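# Pull the lettered cube from the intact shelf strip

## Task

Remove the lettered cube sitting on the one strip of the shelf that is not broken. Until that cube is clear of the shelf, every other strip may be moved only slightly; shifting one more than that, by pulling or pushing, means failure. Afterwards, keep the cube motionless in the air, well above the table and in front of the shelf.

## Robot and tools

Robot: two xArm7 arms, left_arm and right_arm, each with a parallel two-finger gripper and a wrist camera. The bases stand at about (+0.034, +0.321, 0) m for left_arm and (+0.032, -0.324, 0) m for right_arm, both turned slightly about z. The names are labels only; they do not mean left or right in a picture.

Frame: every number in a call or result uses one scene frame. The origin is on the table top midway between the arms, +x points out over the table toward the shelf, +y points toward left_arm, +z points up. Positions are in metres, orientations are quaternions written w, x, y, z. A gripper's fingers extend along its own +z axis and close along its own y axis. The reported end_effector_position sits between the pads when closed, roughly 2 cm short of the fingertips; closing pushes the tips about 10 mm further forward. At long reach the printed hand position may be somewhat off from the real one.

The 16-number row: one flat list covering both arms, always all 16 values even if only one arm should move. Order: left_arm x, y, z, qw, qx, qy, qz, opening, then right_arm x, y, z, qw, qx, qy, qz, opening. Each x, y, z, q is an absolute target pose for that gripper in the scene frame, not an offset. Opening runs from -1 (closed) to +1 (fully open, 0.084 m). To hold an arm still, resend the exact pose from the last result in which it stopped, plus the opening it needs. To keep a gripper's orientation, repeat your own target quaternion rather than the drifting reported one. A target more than 0.6 m from the arm's last reported position along any gripper axis is refused and nothing moves.

Tools:
- execute_actions: argument actions, a list with at most one item. An empty list only returns the state. {"rows": [[16 numbers], ...], "steps": n} plays up to 15 rows, one per control step of 1/30 s (steps up to 15, default 15; the final row repeats if rows run out). {"steps": n} alone is a wait of up to 300 steps counted from the previous result, reply time included. Optional pictures (true/false) controls whether camera images come back.
- move: target is one 16-number row as above (absolute poses). speed in m/s, 0.002 to 0.5, default 0.25; turning is capped at twice that in rad/s. Both grippers travel straight lines ending together, over 0.5 to 10 s; longer paths stop short at 10 s. The opening is applied at the start. Paths do not avoid obstacles or the other arm, and the hand may lag, wander or overshoot the speed, more so with a nearly straight arm. Its result adds a move: line with the ending (done, off_target, moving, held, fault) and any limits (paced = pose was clipped; held = some steps blocked, after which the arm may jump fast), plus each gripper's distance from its target.
- wait: seconds from 0 to 10; sends nothing new.
- zoom_image: camera (cam_head_left, cam_head_right, cam_left_wrist, cam_right_wrist) and region [x0, y0, x1, y1] in pixels, top-left origin, at most 504x504. Images are 896x504.
- show_instructions: shows the reference images for the scene. read_manual: licence texts only. finished_scene: scene number; ends and grades the scene, irreversibly.

Control behaviour: each step the commanded pose is clipped to within 70 mm and 16 degrees of the measured pose, then reached by damped inverse kinematics, favouring position over orientation. After an action ends, an arm continues only to its last clipped pose, so far targets need several calls; check the result and send the remainder. A Hand target line shows where each arm is now being driven. Elbows never fully straighten. Joint limits are listed in radians (e.g. elbow -0.192 to 3.927, wrist pitch -1.693 to 3.142).

Results: the state line gives for each arm position, quaternion, linear and angular velocity, and grip_measured (measured finger opening on the command scale). A pose unreachable line means the clearance check altered or blocked that arm's command; HELD marks steps that were not sent. MOTOR HOT appears from 65 °C; at 80 °C an OVER-TEMPERATURE FAULT brakes that arm until it cools. A torque fault (load limits: waist and shoulder 45.5 N m, upper arm roll, elbow and forearm roll 27.3, wrist pitch and roll 18.2, held weight included) makes the arm back off a joint, pause 10 s and drop the rest of the call.

Gripping: to hold something, command an opening well under grip_measured; the larger the gap, the firmer the squeeze (about 24 N per pad maximum, objects up to about 6 cm). Sending back the grip_measured value gives a light hold that may let wide objects slip. Closing fast can squeeze too hard.

Suggested order: look at the cameras and zoom to find the strip that is not broken and its lettered cube; approach slowly from the front, grasp the cube without dragging neighbouring strips, lift or slide it out, then raise it high in front of the shelf and keep resending the same pose and a closed opening.

Avoid: arms touching or pressing each other, fast contacts (impact grows with speed and with how far the target lies past the contact), pushing strips, dropping the cube, and knocking anything off the table. Loose objects may occasionally be nudged by outside disturbances.

Each tool is called in YAML: its name, and indented under it one key for each argument.

Reference images:

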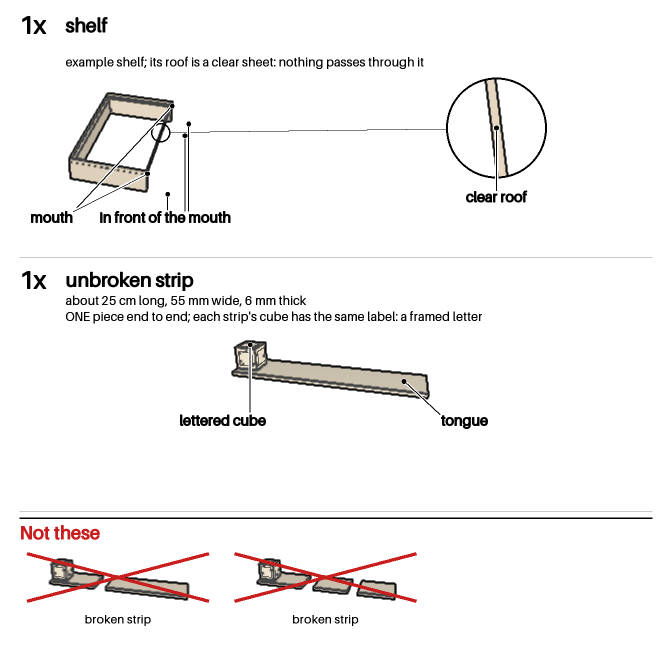

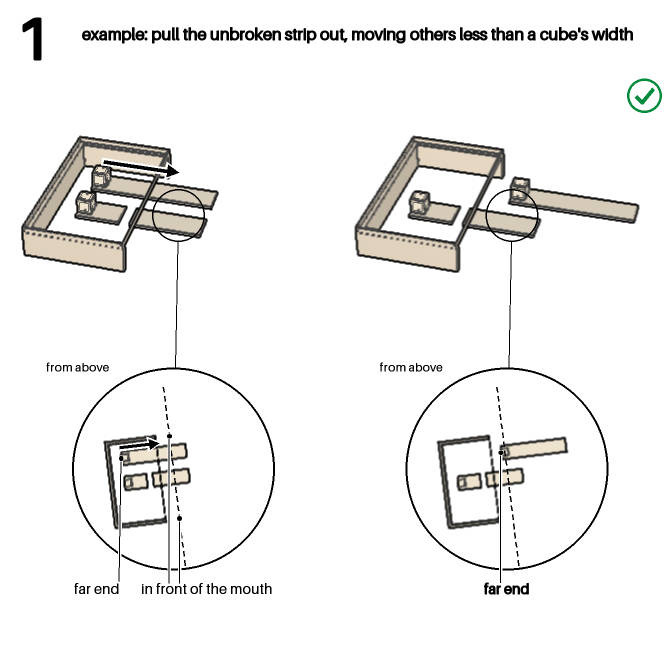

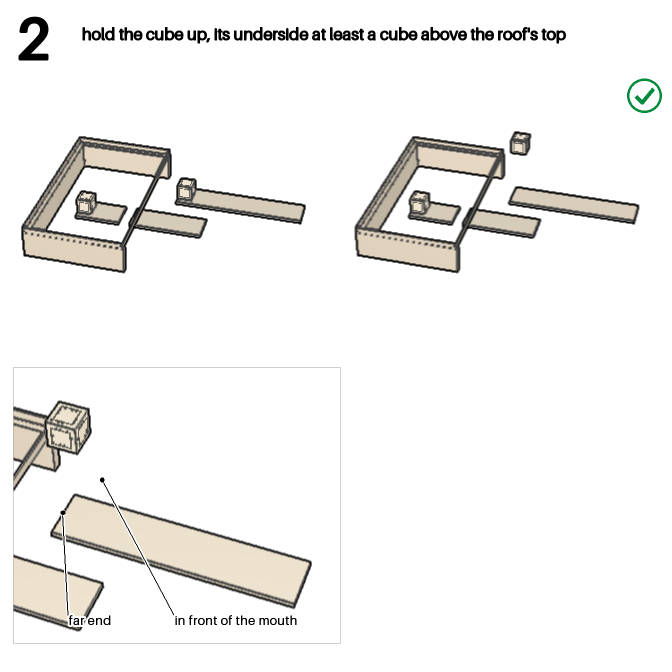

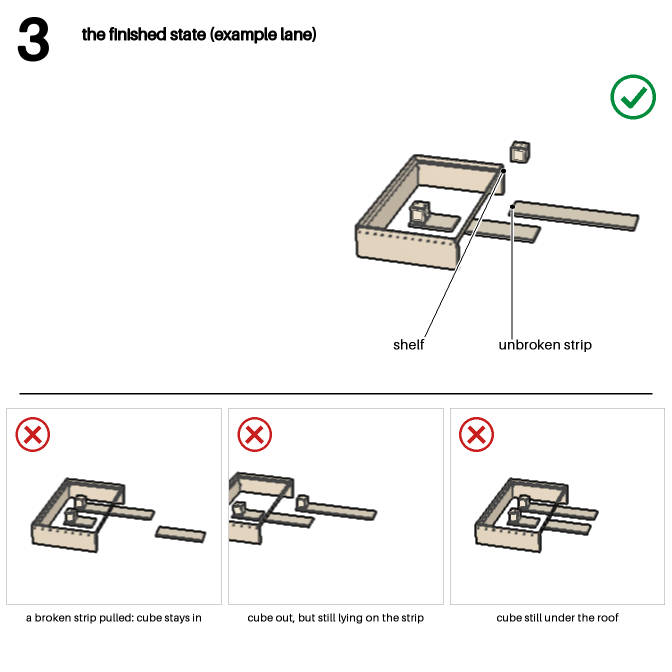

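## Session

execute_actions:
  actions: []

Scene clock: 0.00 s of 4200.00 s.
left_arm: end_effector_position=(+0.1021, +0.0594, +0.1555) grip_measured=+1.00 end_effector_quat_wxyz=(-0.357, +0.229, +0.726, -0.542) end_effector_velocity=(+0.000, +0.000, +0.000) end_effector_angular_velocity=(-0.000, +0.001, +0.001) | right_arm: end_effector_position=(+0.3783, -0.0073, +0.3887) grip_measured=+1.00 end_effector_quat_wxyz=(-0.454, +0.595, +0.660, -0.065) end_effector_velocity=(+0.000, -0.000, -0.000) end_effector_angular_velocity=(-0.000, -0.000, -0.001)
Joint positions: left_arm=[-1.969 -1.467  1.851  0.293  0.31   0.969  2.974  0.084] | right_arm=[ 0.52   0.326 -0.339  1.768  0.876  2.059 -1.255  0.084]
Joint velocities: left_arm=[ 0.001 -0.    -0.    -0.    -0.001  0.    -0.    -0.   ] | right_arm=[-0.  0. -0. -0. -0. -0.  0. -0.]
Hand target (left_arm): +0.102, +0.059, +0.156; -0.357, +0.229, +0.726, -0.542
Hand target (right_arm): +0.378, -0.007, +0.389; -0.454, +0.595, +0.660, -0.065

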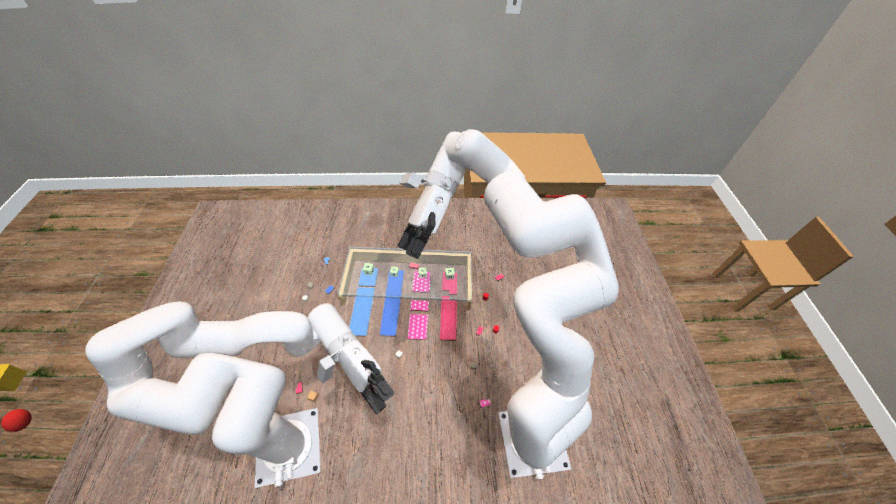

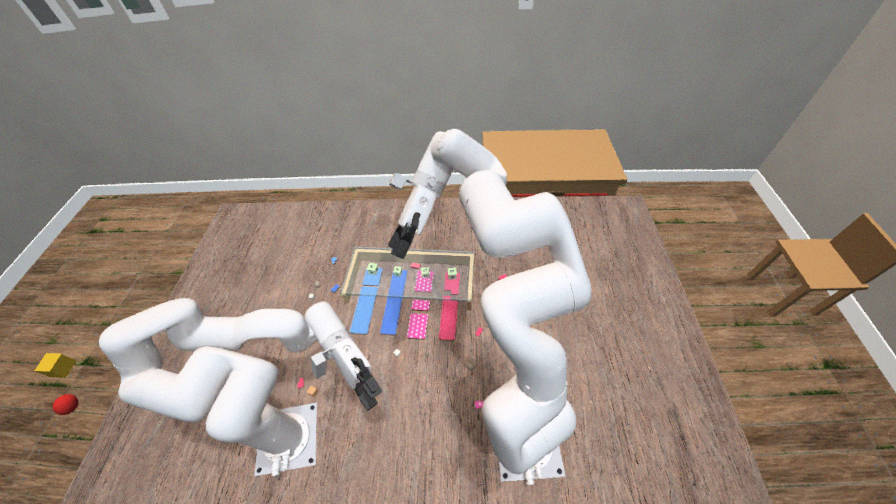

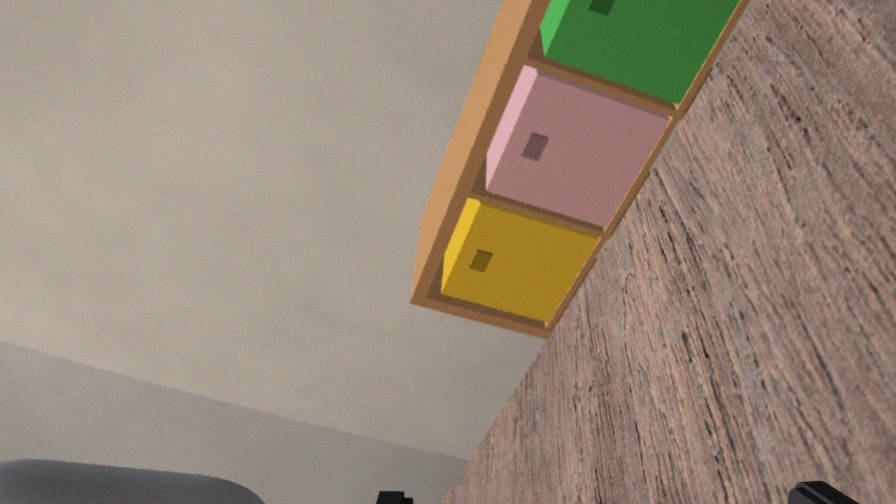

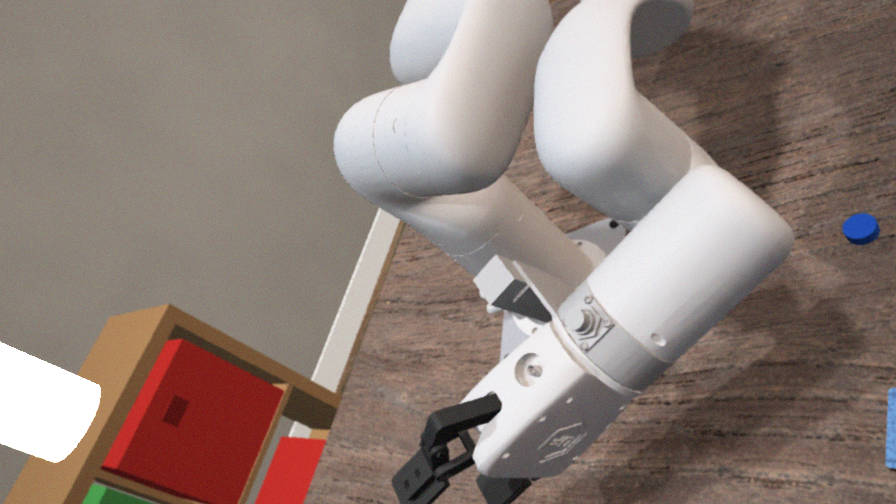

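zoom_image:
  camera: "cam_head_left"
  region: [320, 240, 500, 350]

Region (320, 240, 500, 350) of cam_head_left's 896x504 image, scaled by 2.800, with more detail than that image has.

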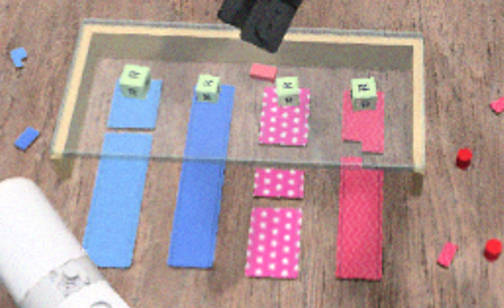

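move:
  target: [0.2,0.42,0.3,0,1,0,0,1, 0.38,0.05,0.3,0,1,0,0,1]

Scene clock: 8.50 s of 4200.00 s.
left_arm: end_effector_position=(+0.1431, +0.2104, +0.2157) grip_measured=+1.00 end_effector_quat_wxyz=(-0.258, +0.712, +0.524, -0.390) end_effector_velocity=(+0.000, -0.000, -0.000) end_effector_angular_velocity=(-0.000, -0.001, +0.000) | right_arm: end_effector_position=(+0.3805, +0.0502, +0.3002) grip_measured=+1.00 end_effector_quat_wxyz=(-0.000, +1.000, -0.001, -0.000) end_effector_velocity=(-0.000, +0.000, +0.000) end_effector_angular_velocity=(-0.002, -0.001, -0.003)
Joint positions: left_arm=[-2.067 -1.578  1.281  0.642  0.344  1.905  3.504  0.084] | right_arm=[ 0.901  0.112 -0.166  1.457  0.02   1.347  0.809  0.084]
Joint velocities: left_arm=[ 0.     0.    -0.     0.     0.001 -0.     0.     0.   ] | right_arm=[ 0.001  0.001  0.     0.002 -0.002  0.003  0.005 -0.   ]
Hand target (left_arm): +0.143, +0.210, +0.216; -0.258, +0.712, +0.524, -0.390
Hand target (right_arm): +0.380, +0.050, +0.300; +0.000, +1.000, -0.001, -0.000
Off the commanded pose (left_arm): 0.233 m, 89 deg; position and orientation clipped at the last step of the last action.
Off the commanded pose (right_arm): 0.001 m, 0 deg.
move: held (left_arm); limits=paced,held; held on 101 of 173 steps (left_arm), including the last (left_arm)
pose unreachable (left arm): on one or more control steps of this call this arm could not follow its commanded pose, so it was not sent that pose on those steps. On the call's last step it was still not sent that pose. It may still have moved: this result reports where it is.
cause: the commanded pose would bring two parts of the arm too close to each other (its gripper and another part of the arm, with joints 3 (upper arm roll) to 7 (wrist roll) between them).

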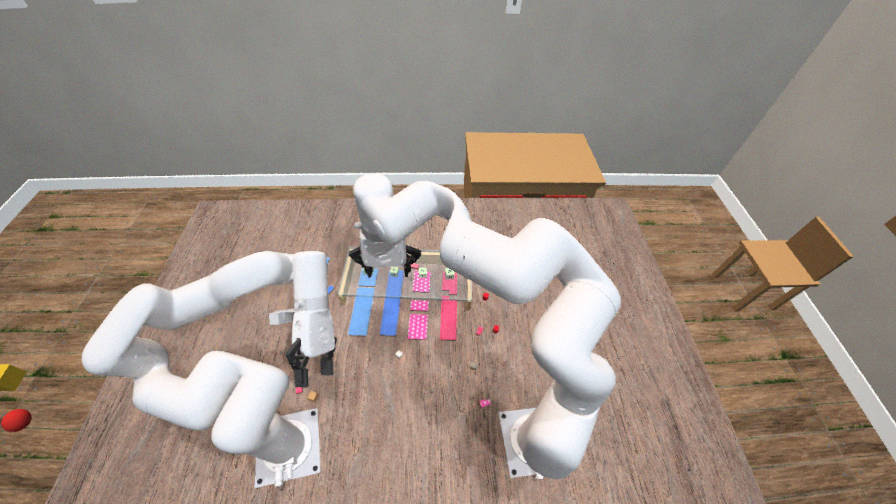

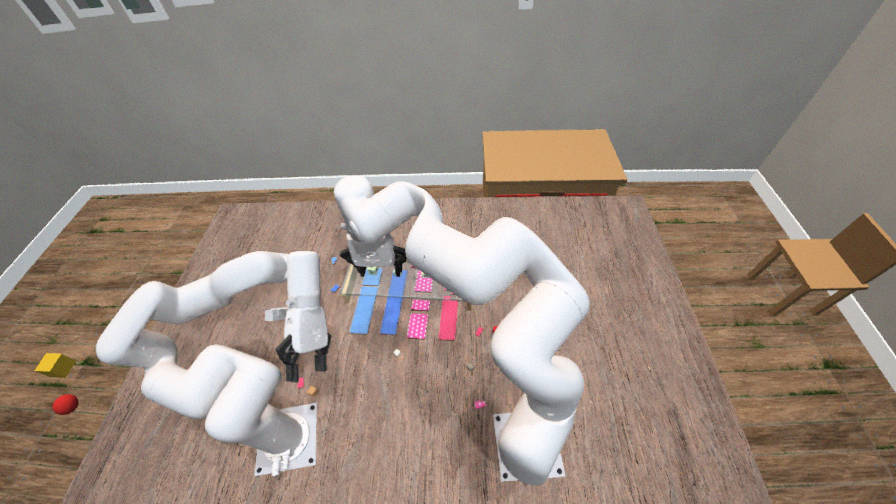

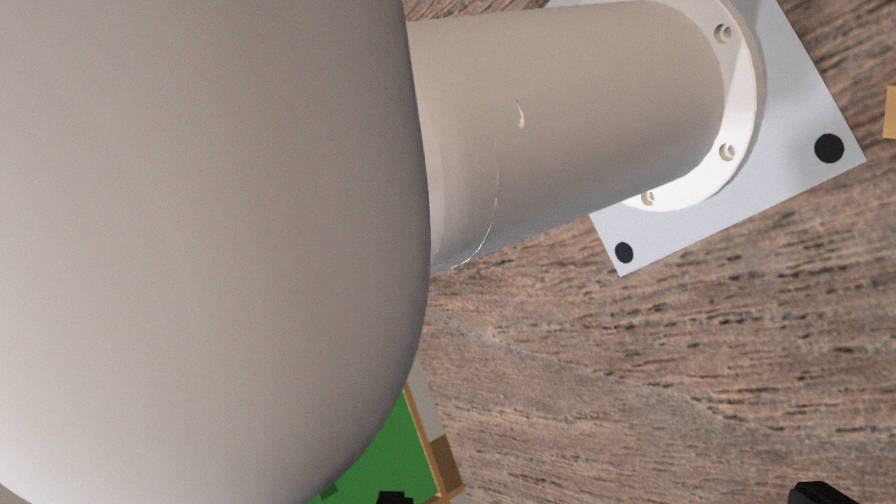

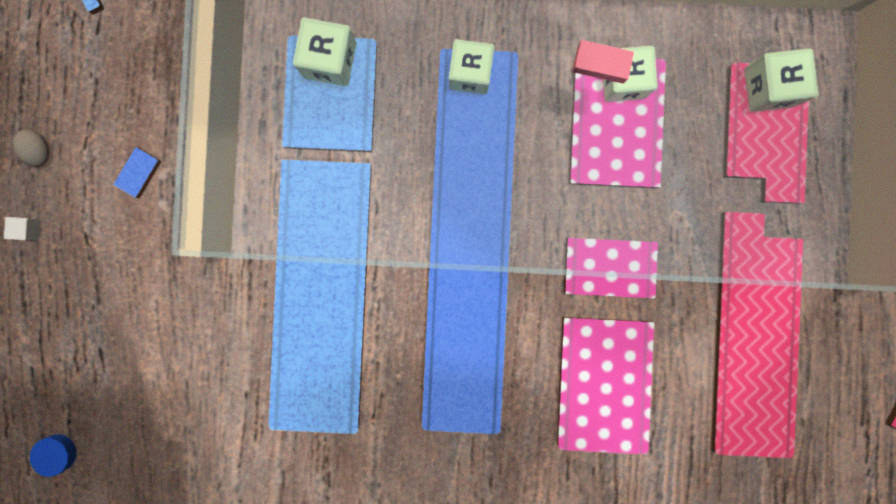

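move:
  target: [0.1431,0.2104,0.2157,-0.258,0.712,0.524,-0.39,1, 0.357,0.0735,0.018,0,1,-0.025,0,0.65]
  speed: 0.15

move:
  target: [0.1431,0.2104,0.2157,-0.258,0.712,0.524,-0.39,1, 0.357,0.0735,0.018,0,1,-0.025,0,-0.5]

move:
  target: [0.1431,0.2104,0.2157,-0.258,0.712,0.524,-0.39,1, 0.18,0.082,0.018,0,1,-0.025,0,-0.5]
  speed: 0.06

move:
  target: [0.1431,0.2104,0.2157,-0.258,0.712,0.524,-0.39,1, 0.18,0.082,0.018,0,1,-0.025,0,0.65]

move:
  target: [0.1431,0.2104,0.2157,-0.258,0.712,0.524,-0.39,1, 0.3,0.05,0.25,0,1,0,0,0.65]

Scene clock: 16.57 s of 4200.00 s.
left_arm: end_effector_position=(+0.1431, +0.2104, +0.2157) grip_measured=+1.00 end_effector_quat_wxyz=(-0.258, +0.712, +0.524, -0.390) end_effector_velocity=(+0.000, +0.000, -0.000) end_effector_angular_velocity=(+0.001, -0.001, +0.001) | right_arm: end_effector_position=(+0.3578, +0.0750, +0.0183) grip_measured=+0.65 end_effector_quat_wxyz=(-0.001, +1.000, -0.025, -0.000) end_effector_velocity=(-0.003, -0.002, -0.004) end_effector_angular_velocity=(-0.006, +0.007, +0.001)
Joint positions: left_arm=[-2.066 -1.578  1.281  0.641  0.344  1.905  3.503  0.084] | right_arm=[ 0.927  0.47  -0.117  1.081  0.095  0.615  0.869  0.071]
Joint velocities: left_arm=[ 0.     0.001  0.    -0.     0.001 -0.    -0.     0.   ] | right_arm=[ 0.001  0.006  0.002 -0.004  0.002 -0.001 -0.001 -0.   ]
Hand target (left_arm): +0.143, +0.210, +0.216; -0.258, +0.712, +0.524, -0.390
Hand target (right_arm): +0.357, +0.075, +0.018; -0.000, +1.000, -0.025, -0.001
Off the commanded pose (left_arm): 0.000 m, 0 deg.
Off the commanded pose (right_arm): 0.002 m, 0 deg.
After step 90, 2.73 s passed at rest.
move: done

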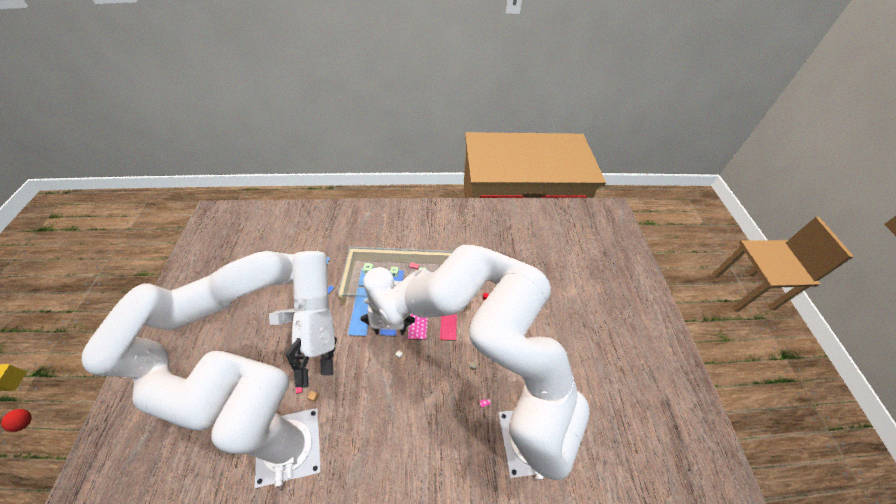

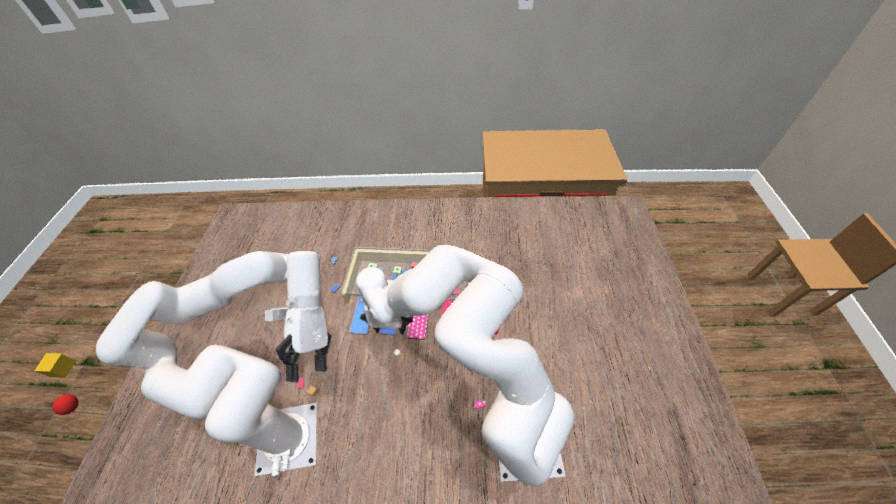

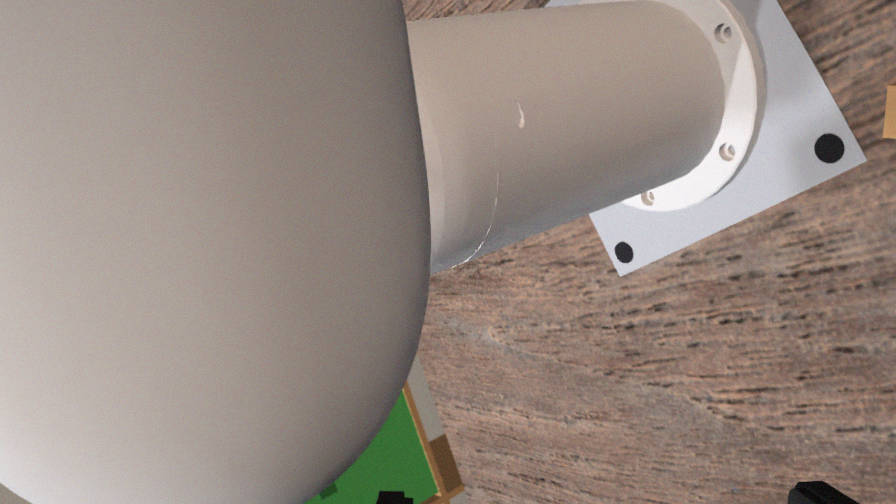

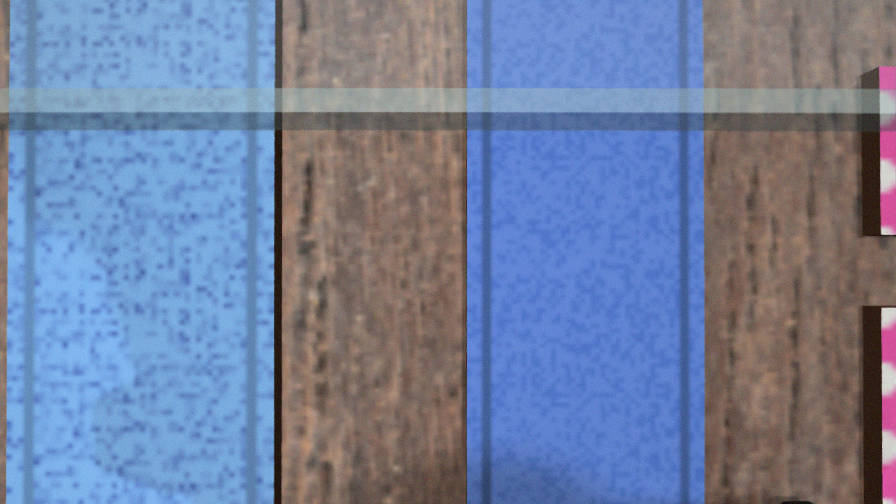

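Scene clock: 17.27 s of 4200.00 s.
left_arm: end_effector_position=(+0.1431, +0.2104, +0.2157) grip_measured=+1.00 end_effector_quat_wxyz=(-0.258, +0.712, +0.524, -0.390) end_effector_velocity=(+0.000, -0.000, -0.000) end_effector_angular_velocity=(-0.001, -0.001, -0.000) | right_arm: end_effector_position=(+0.3586, +0.0755, +0.0205) grip_measured=+0.13 end_effector_quat_wxyz=(-0.003, +1.000, -0.025, +0.002) end_effector_velocity=(-0.001, -0.001, -0.002) end_effector_angular_velocity=(-0.004, +0.003, -0.000)
Joint positions: left_arm=[-2.066 -1.578  1.281  0.641  0.344  1.905  3.503  0.084] | right_arm=[ 0.928  0.464 -0.119  1.078  0.093  0.612  0.87   0.05 ]
Joint velocities: left_arm=[-0.001 -0.    -0.    -0.     0.001 -0.001  0.     0.   ] | right_arm=[ 0.001  0.001 -0.    -0.003 -0.     0.001  0.001  0.   ]
Hand target (left_arm): +0.143, +0.210, +0.216; -0.258, +0.712, +0.524, -0.390
Hand target (right_arm): +0.357, +0.073, +0.018; +0.000, +1.000, -0.025, +0.000
Off the commanded pose (left_arm): 0.000 m, 0 deg.
Off the commanded pose (right_arm): 0.004 m, 0 deg.
move: off_target (right_arm)

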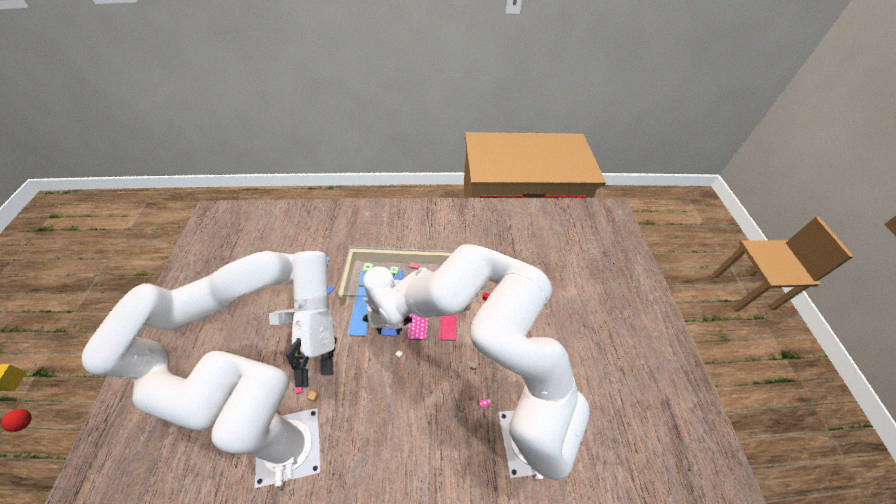

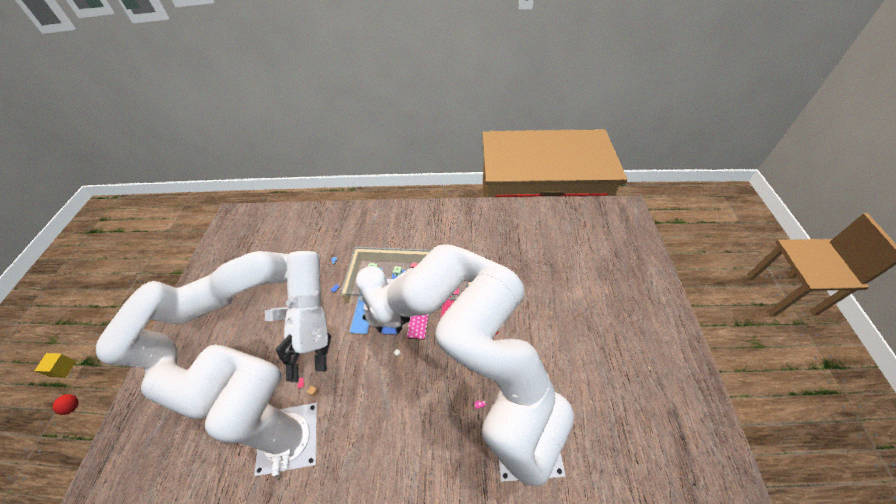

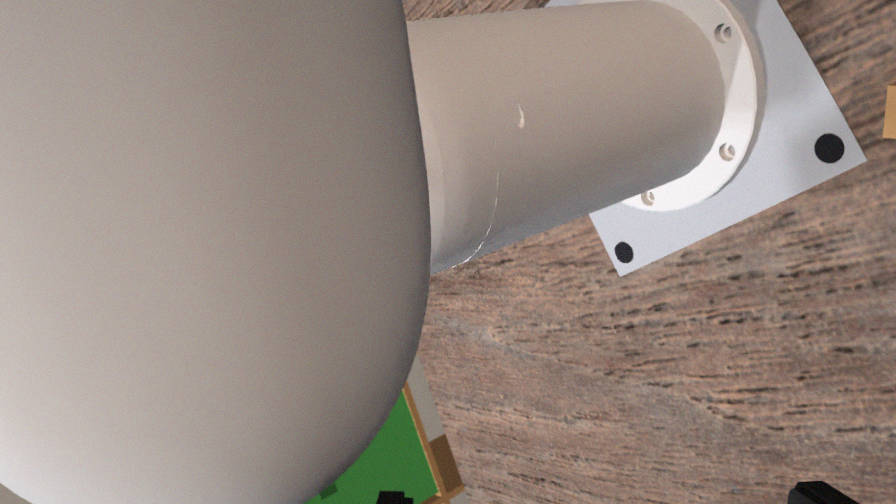

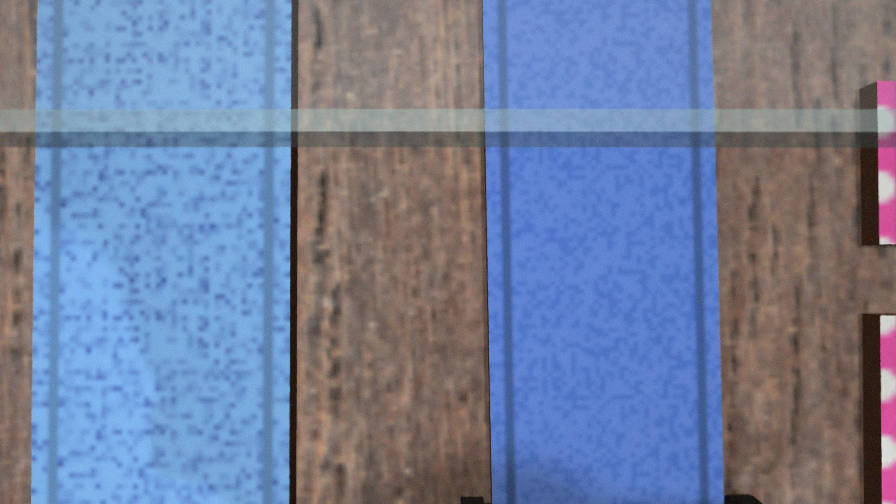

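Scene clock: 20.60 s of 4200.00 s.
left_arm: end_effector_position=(+0.1431, +0.2104, +0.2157) grip_measured=+1.00 end_effector_quat_wxyz=(-0.258, +0.712, +0.524, -0.390) end_effector_velocity=(+0.000, -0.000, -0.000) end_effector_angular_velocity=(+0.000, -0.001, -0.000) | right_arm: end_effector_position=(+0.1806, +0.0840, +0.0199) grip_measured=+0.13 end_effector_quat_wxyz=(-0.003, +1.000, -0.025, +0.001) end_effector_velocity=(-0.000, +0.000, +0.000) end_effector_angular_velocity=(+0.001, -0.000, -0.002)
Joint positions: left_arm=[-2.066 -1.578  1.281  0.641  0.344  1.905  3.503  0.084] | right_arm=[ 1.207  0.264 -0.057  0.756  0.032  0.487  1.247  0.05 ]
Joint velocities: left_arm=[-0.001 -0.    -0.    -0.     0.001 -0.    -0.    -0.   ] | right_arm=[ 0.001 -0.001 -0.    -0.    -0.    -0.     0.003  0.   ]
Hand target (left_arm): +0.143, +0.210, +0.216; -0.258, +0.712, +0.524, -0.390
Hand target (right_arm): +0.180, +0.082, +0.018; +0.000, +1.000, -0.025, -0.000
Off the commanded pose (left_arm): 0.000 m, 0 deg.
Off the commanded pose (right_arm): 0.003 m, 0 deg.
move: done

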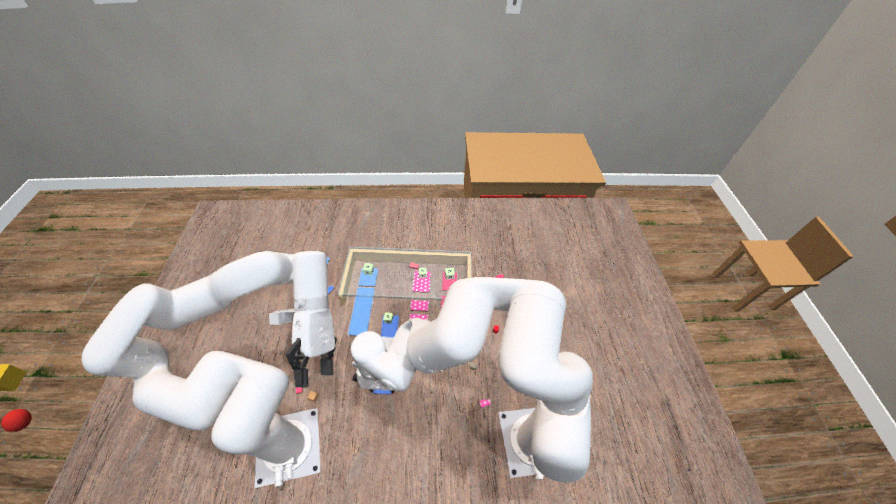

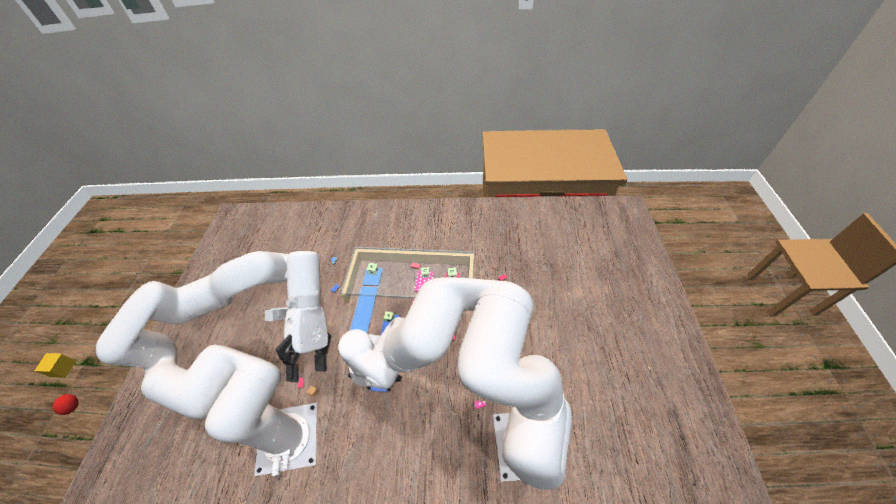

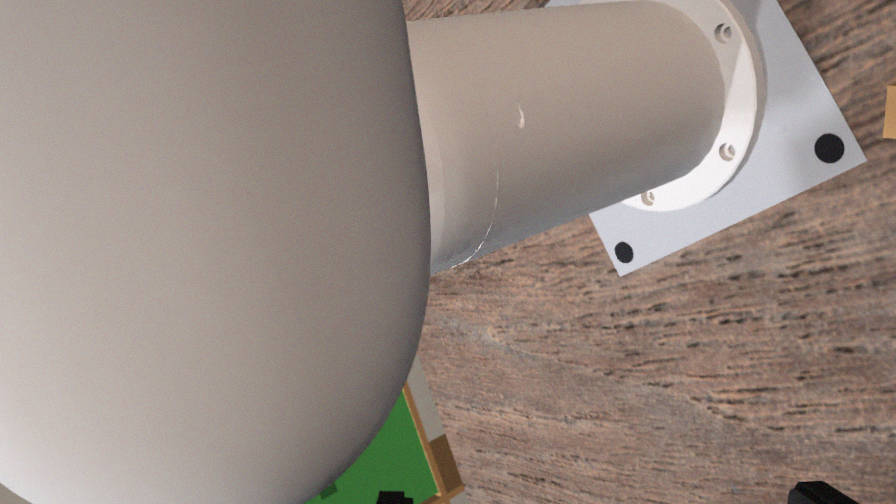

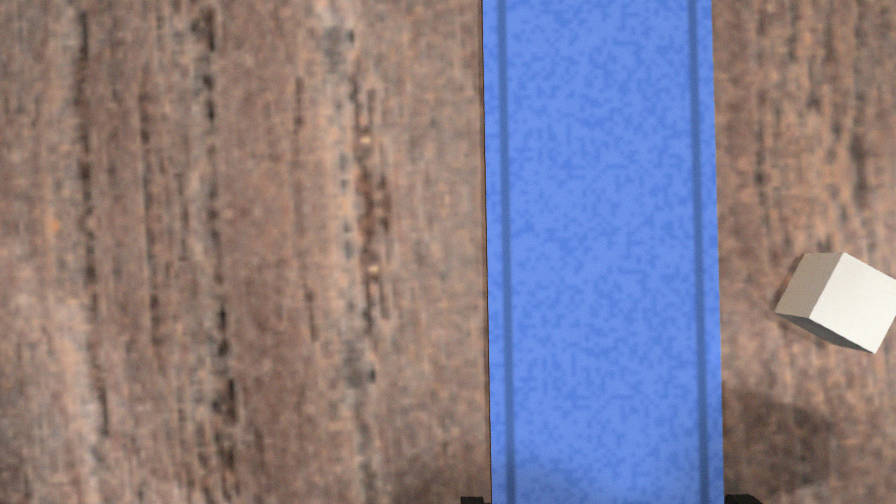

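Scene clock: 21.30 s of 4200.00 s.
left_arm: end_effector_position=(+0.1431, +0.2104, +0.2157) grip_measured=+1.00 end_effector_quat_wxyz=(-0.258, +0.712, +0.524, -0.390) end_effector_velocity=(+0.000, -0.000, -0.000) end_effector_angular_velocity=(-0.000, -0.001, +0.000) | right_arm: end_effector_position=(+0.1796, +0.0811, +0.0170) grip_measured=+0.65 end_effector_quat_wxyz=(+0.001, +1.000, -0.025, -0.000) end_effector_velocity=(+0.003, -0.001, +0.000) end_effector_angular_velocity=(-0.000, -0.001, -0.007)
Joint positions: left_arm=[-2.066 -1.578  1.281  0.641  0.344  1.905  3.503  0.084] | right_arm=[ 1.205  0.268 -0.056  0.752  0.031  0.488  1.248  0.071]
Joint velocities: left_arm=[-0.001  0.    -0.    -0.     0.001 -0.001  0.    -0.   ] | right_arm=[-0.002 -0.001 -0.004 -0.     0.     0.001  0.001 -0.   ]
Hand target (left_arm): +0.143, +0.210, +0.216; -0.258, +0.712, +0.524, -0.390
Hand target (right_arm): +0.180, +0.082, +0.018; -0.000, +1.000, -0.025, +0.000
Off the commanded pose (left_arm): 0.000 m, 0 deg.
Off the commanded pose (right_arm): 0.001 m, 0 deg.
move: done

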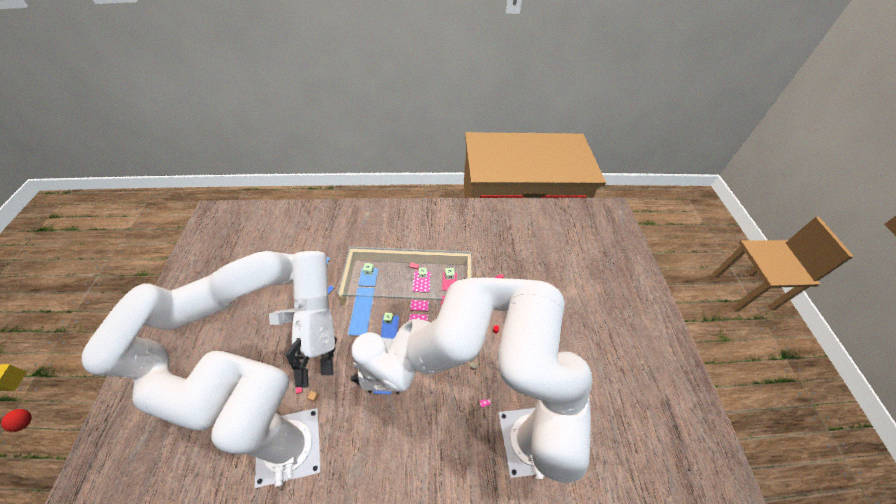

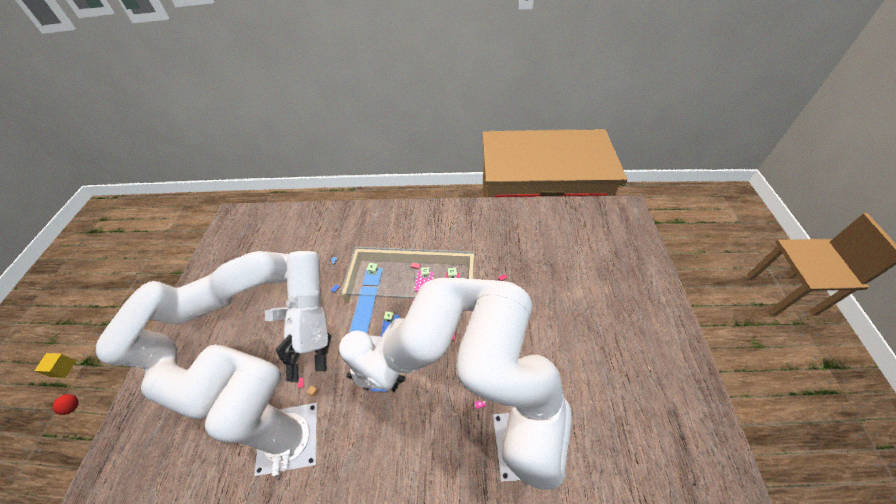

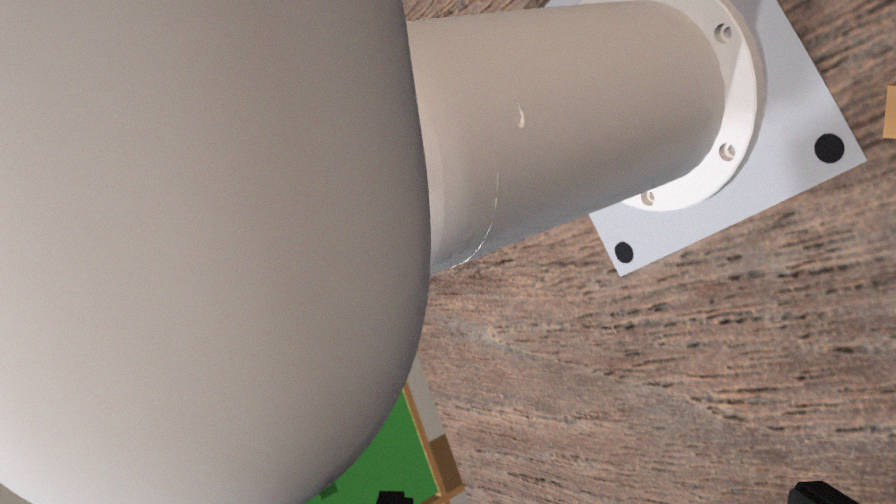

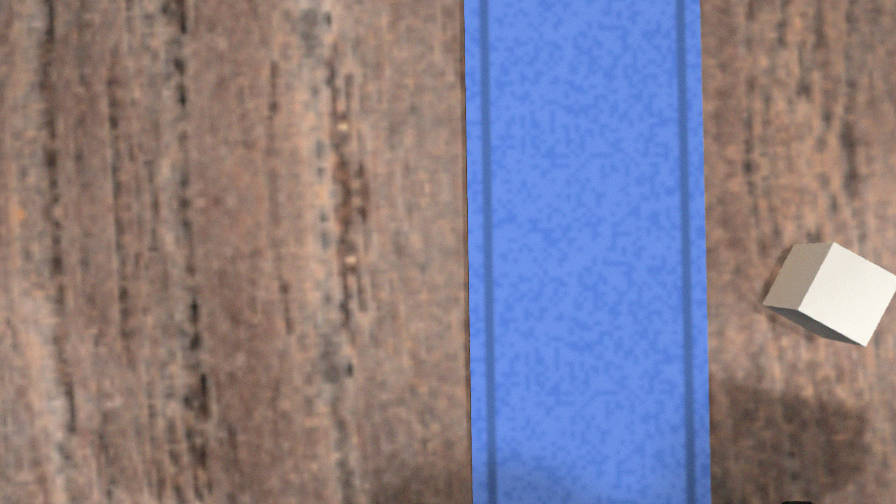

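Scene clock: 22.80 s of 4200.00 s.
left_arm: end_effector_position=(+0.1431, +0.2104, +0.2157) grip_measured=+1.00 end_effector_quat_wxyz=(-0.258, +0.712, +0.524, -0.390) end_effector_velocity=(-0.000, -0.000, +0.000) end_effector_angular_velocity=(+0.000, +0.001, -0.001) | right_arm: end_effector_position=(+0.2993, +0.0490, +0.2494) grip_measured=+0.65 end_effector_quat_wxyz=(+0.001, +1.000, +0.000, +0.000) end_effector_velocity=(+0.005, -0.000, +0.007) end_effector_angular_velocity=(+0.008, -0.005, -0.006)
Joint positions: left_arm=[-2.066 -1.578  1.281  0.641  0.344  1.905  3.503  0.084] | right_arm=[ 1.066 -0.051 -0.187  1.123 -0.012  1.175  0.958  0.071]
Joint velocities: left_arm=[-0.001  0.    -0.    -0.    -0.001  0.    -0.     0.   ] | right_arm=[-0.004 -0.003 -0.004  0.014 -0.     0.007 -0.003 -0.   ]
Hand target (left_arm): +0.143, +0.210, +0.216; -0.258, +0.712, +0.524, -0.390
Hand target (right_arm): +0.300, +0.049, +0.250; +0.000, +1.000, -0.000, +0.001
Off the commanded pose (left_arm): 0.000 m, 0 deg.
Off the commanded pose (right_arm): 0.001 m, 0 deg.
move: done

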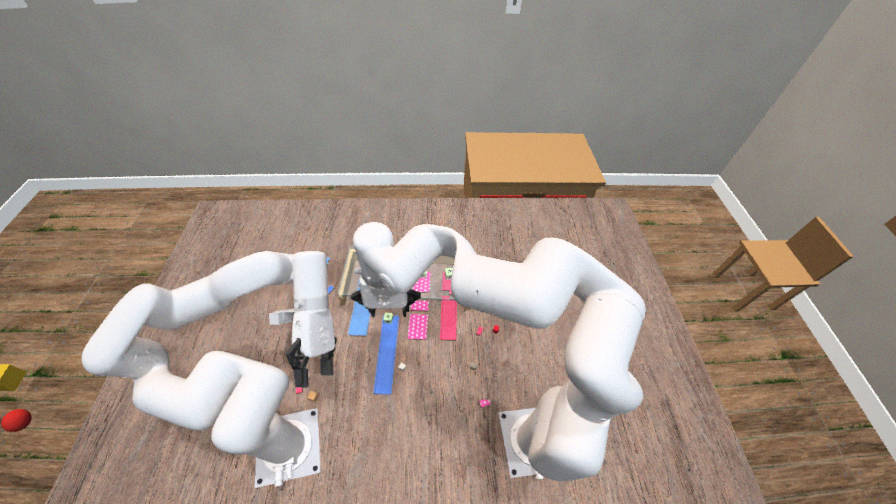

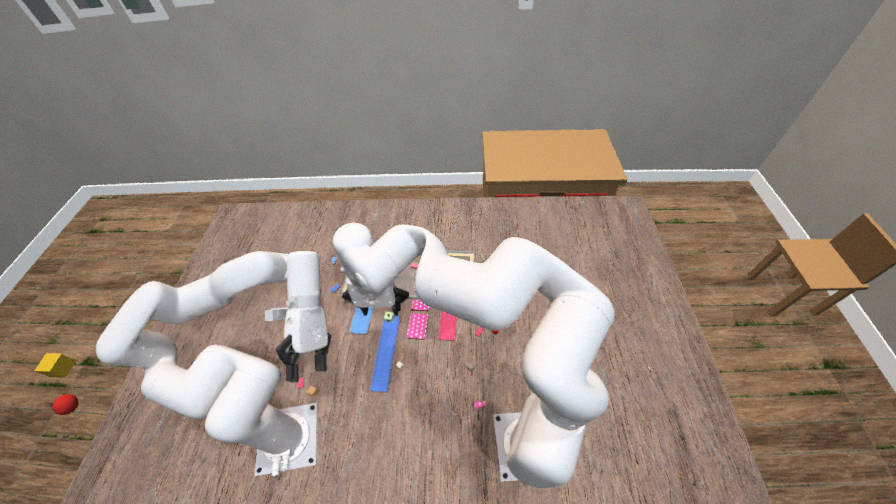

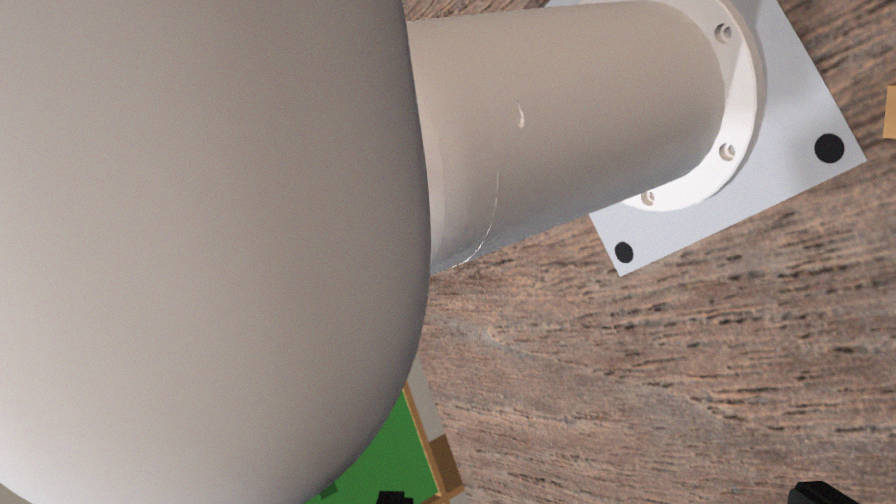

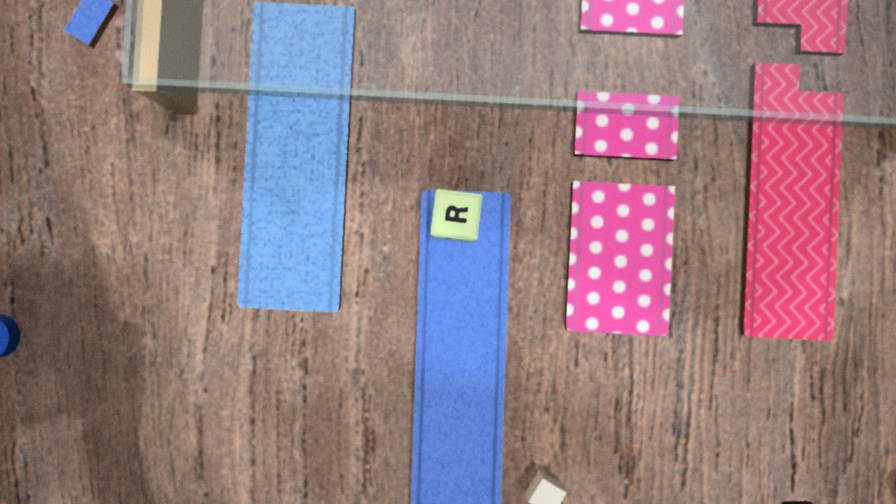

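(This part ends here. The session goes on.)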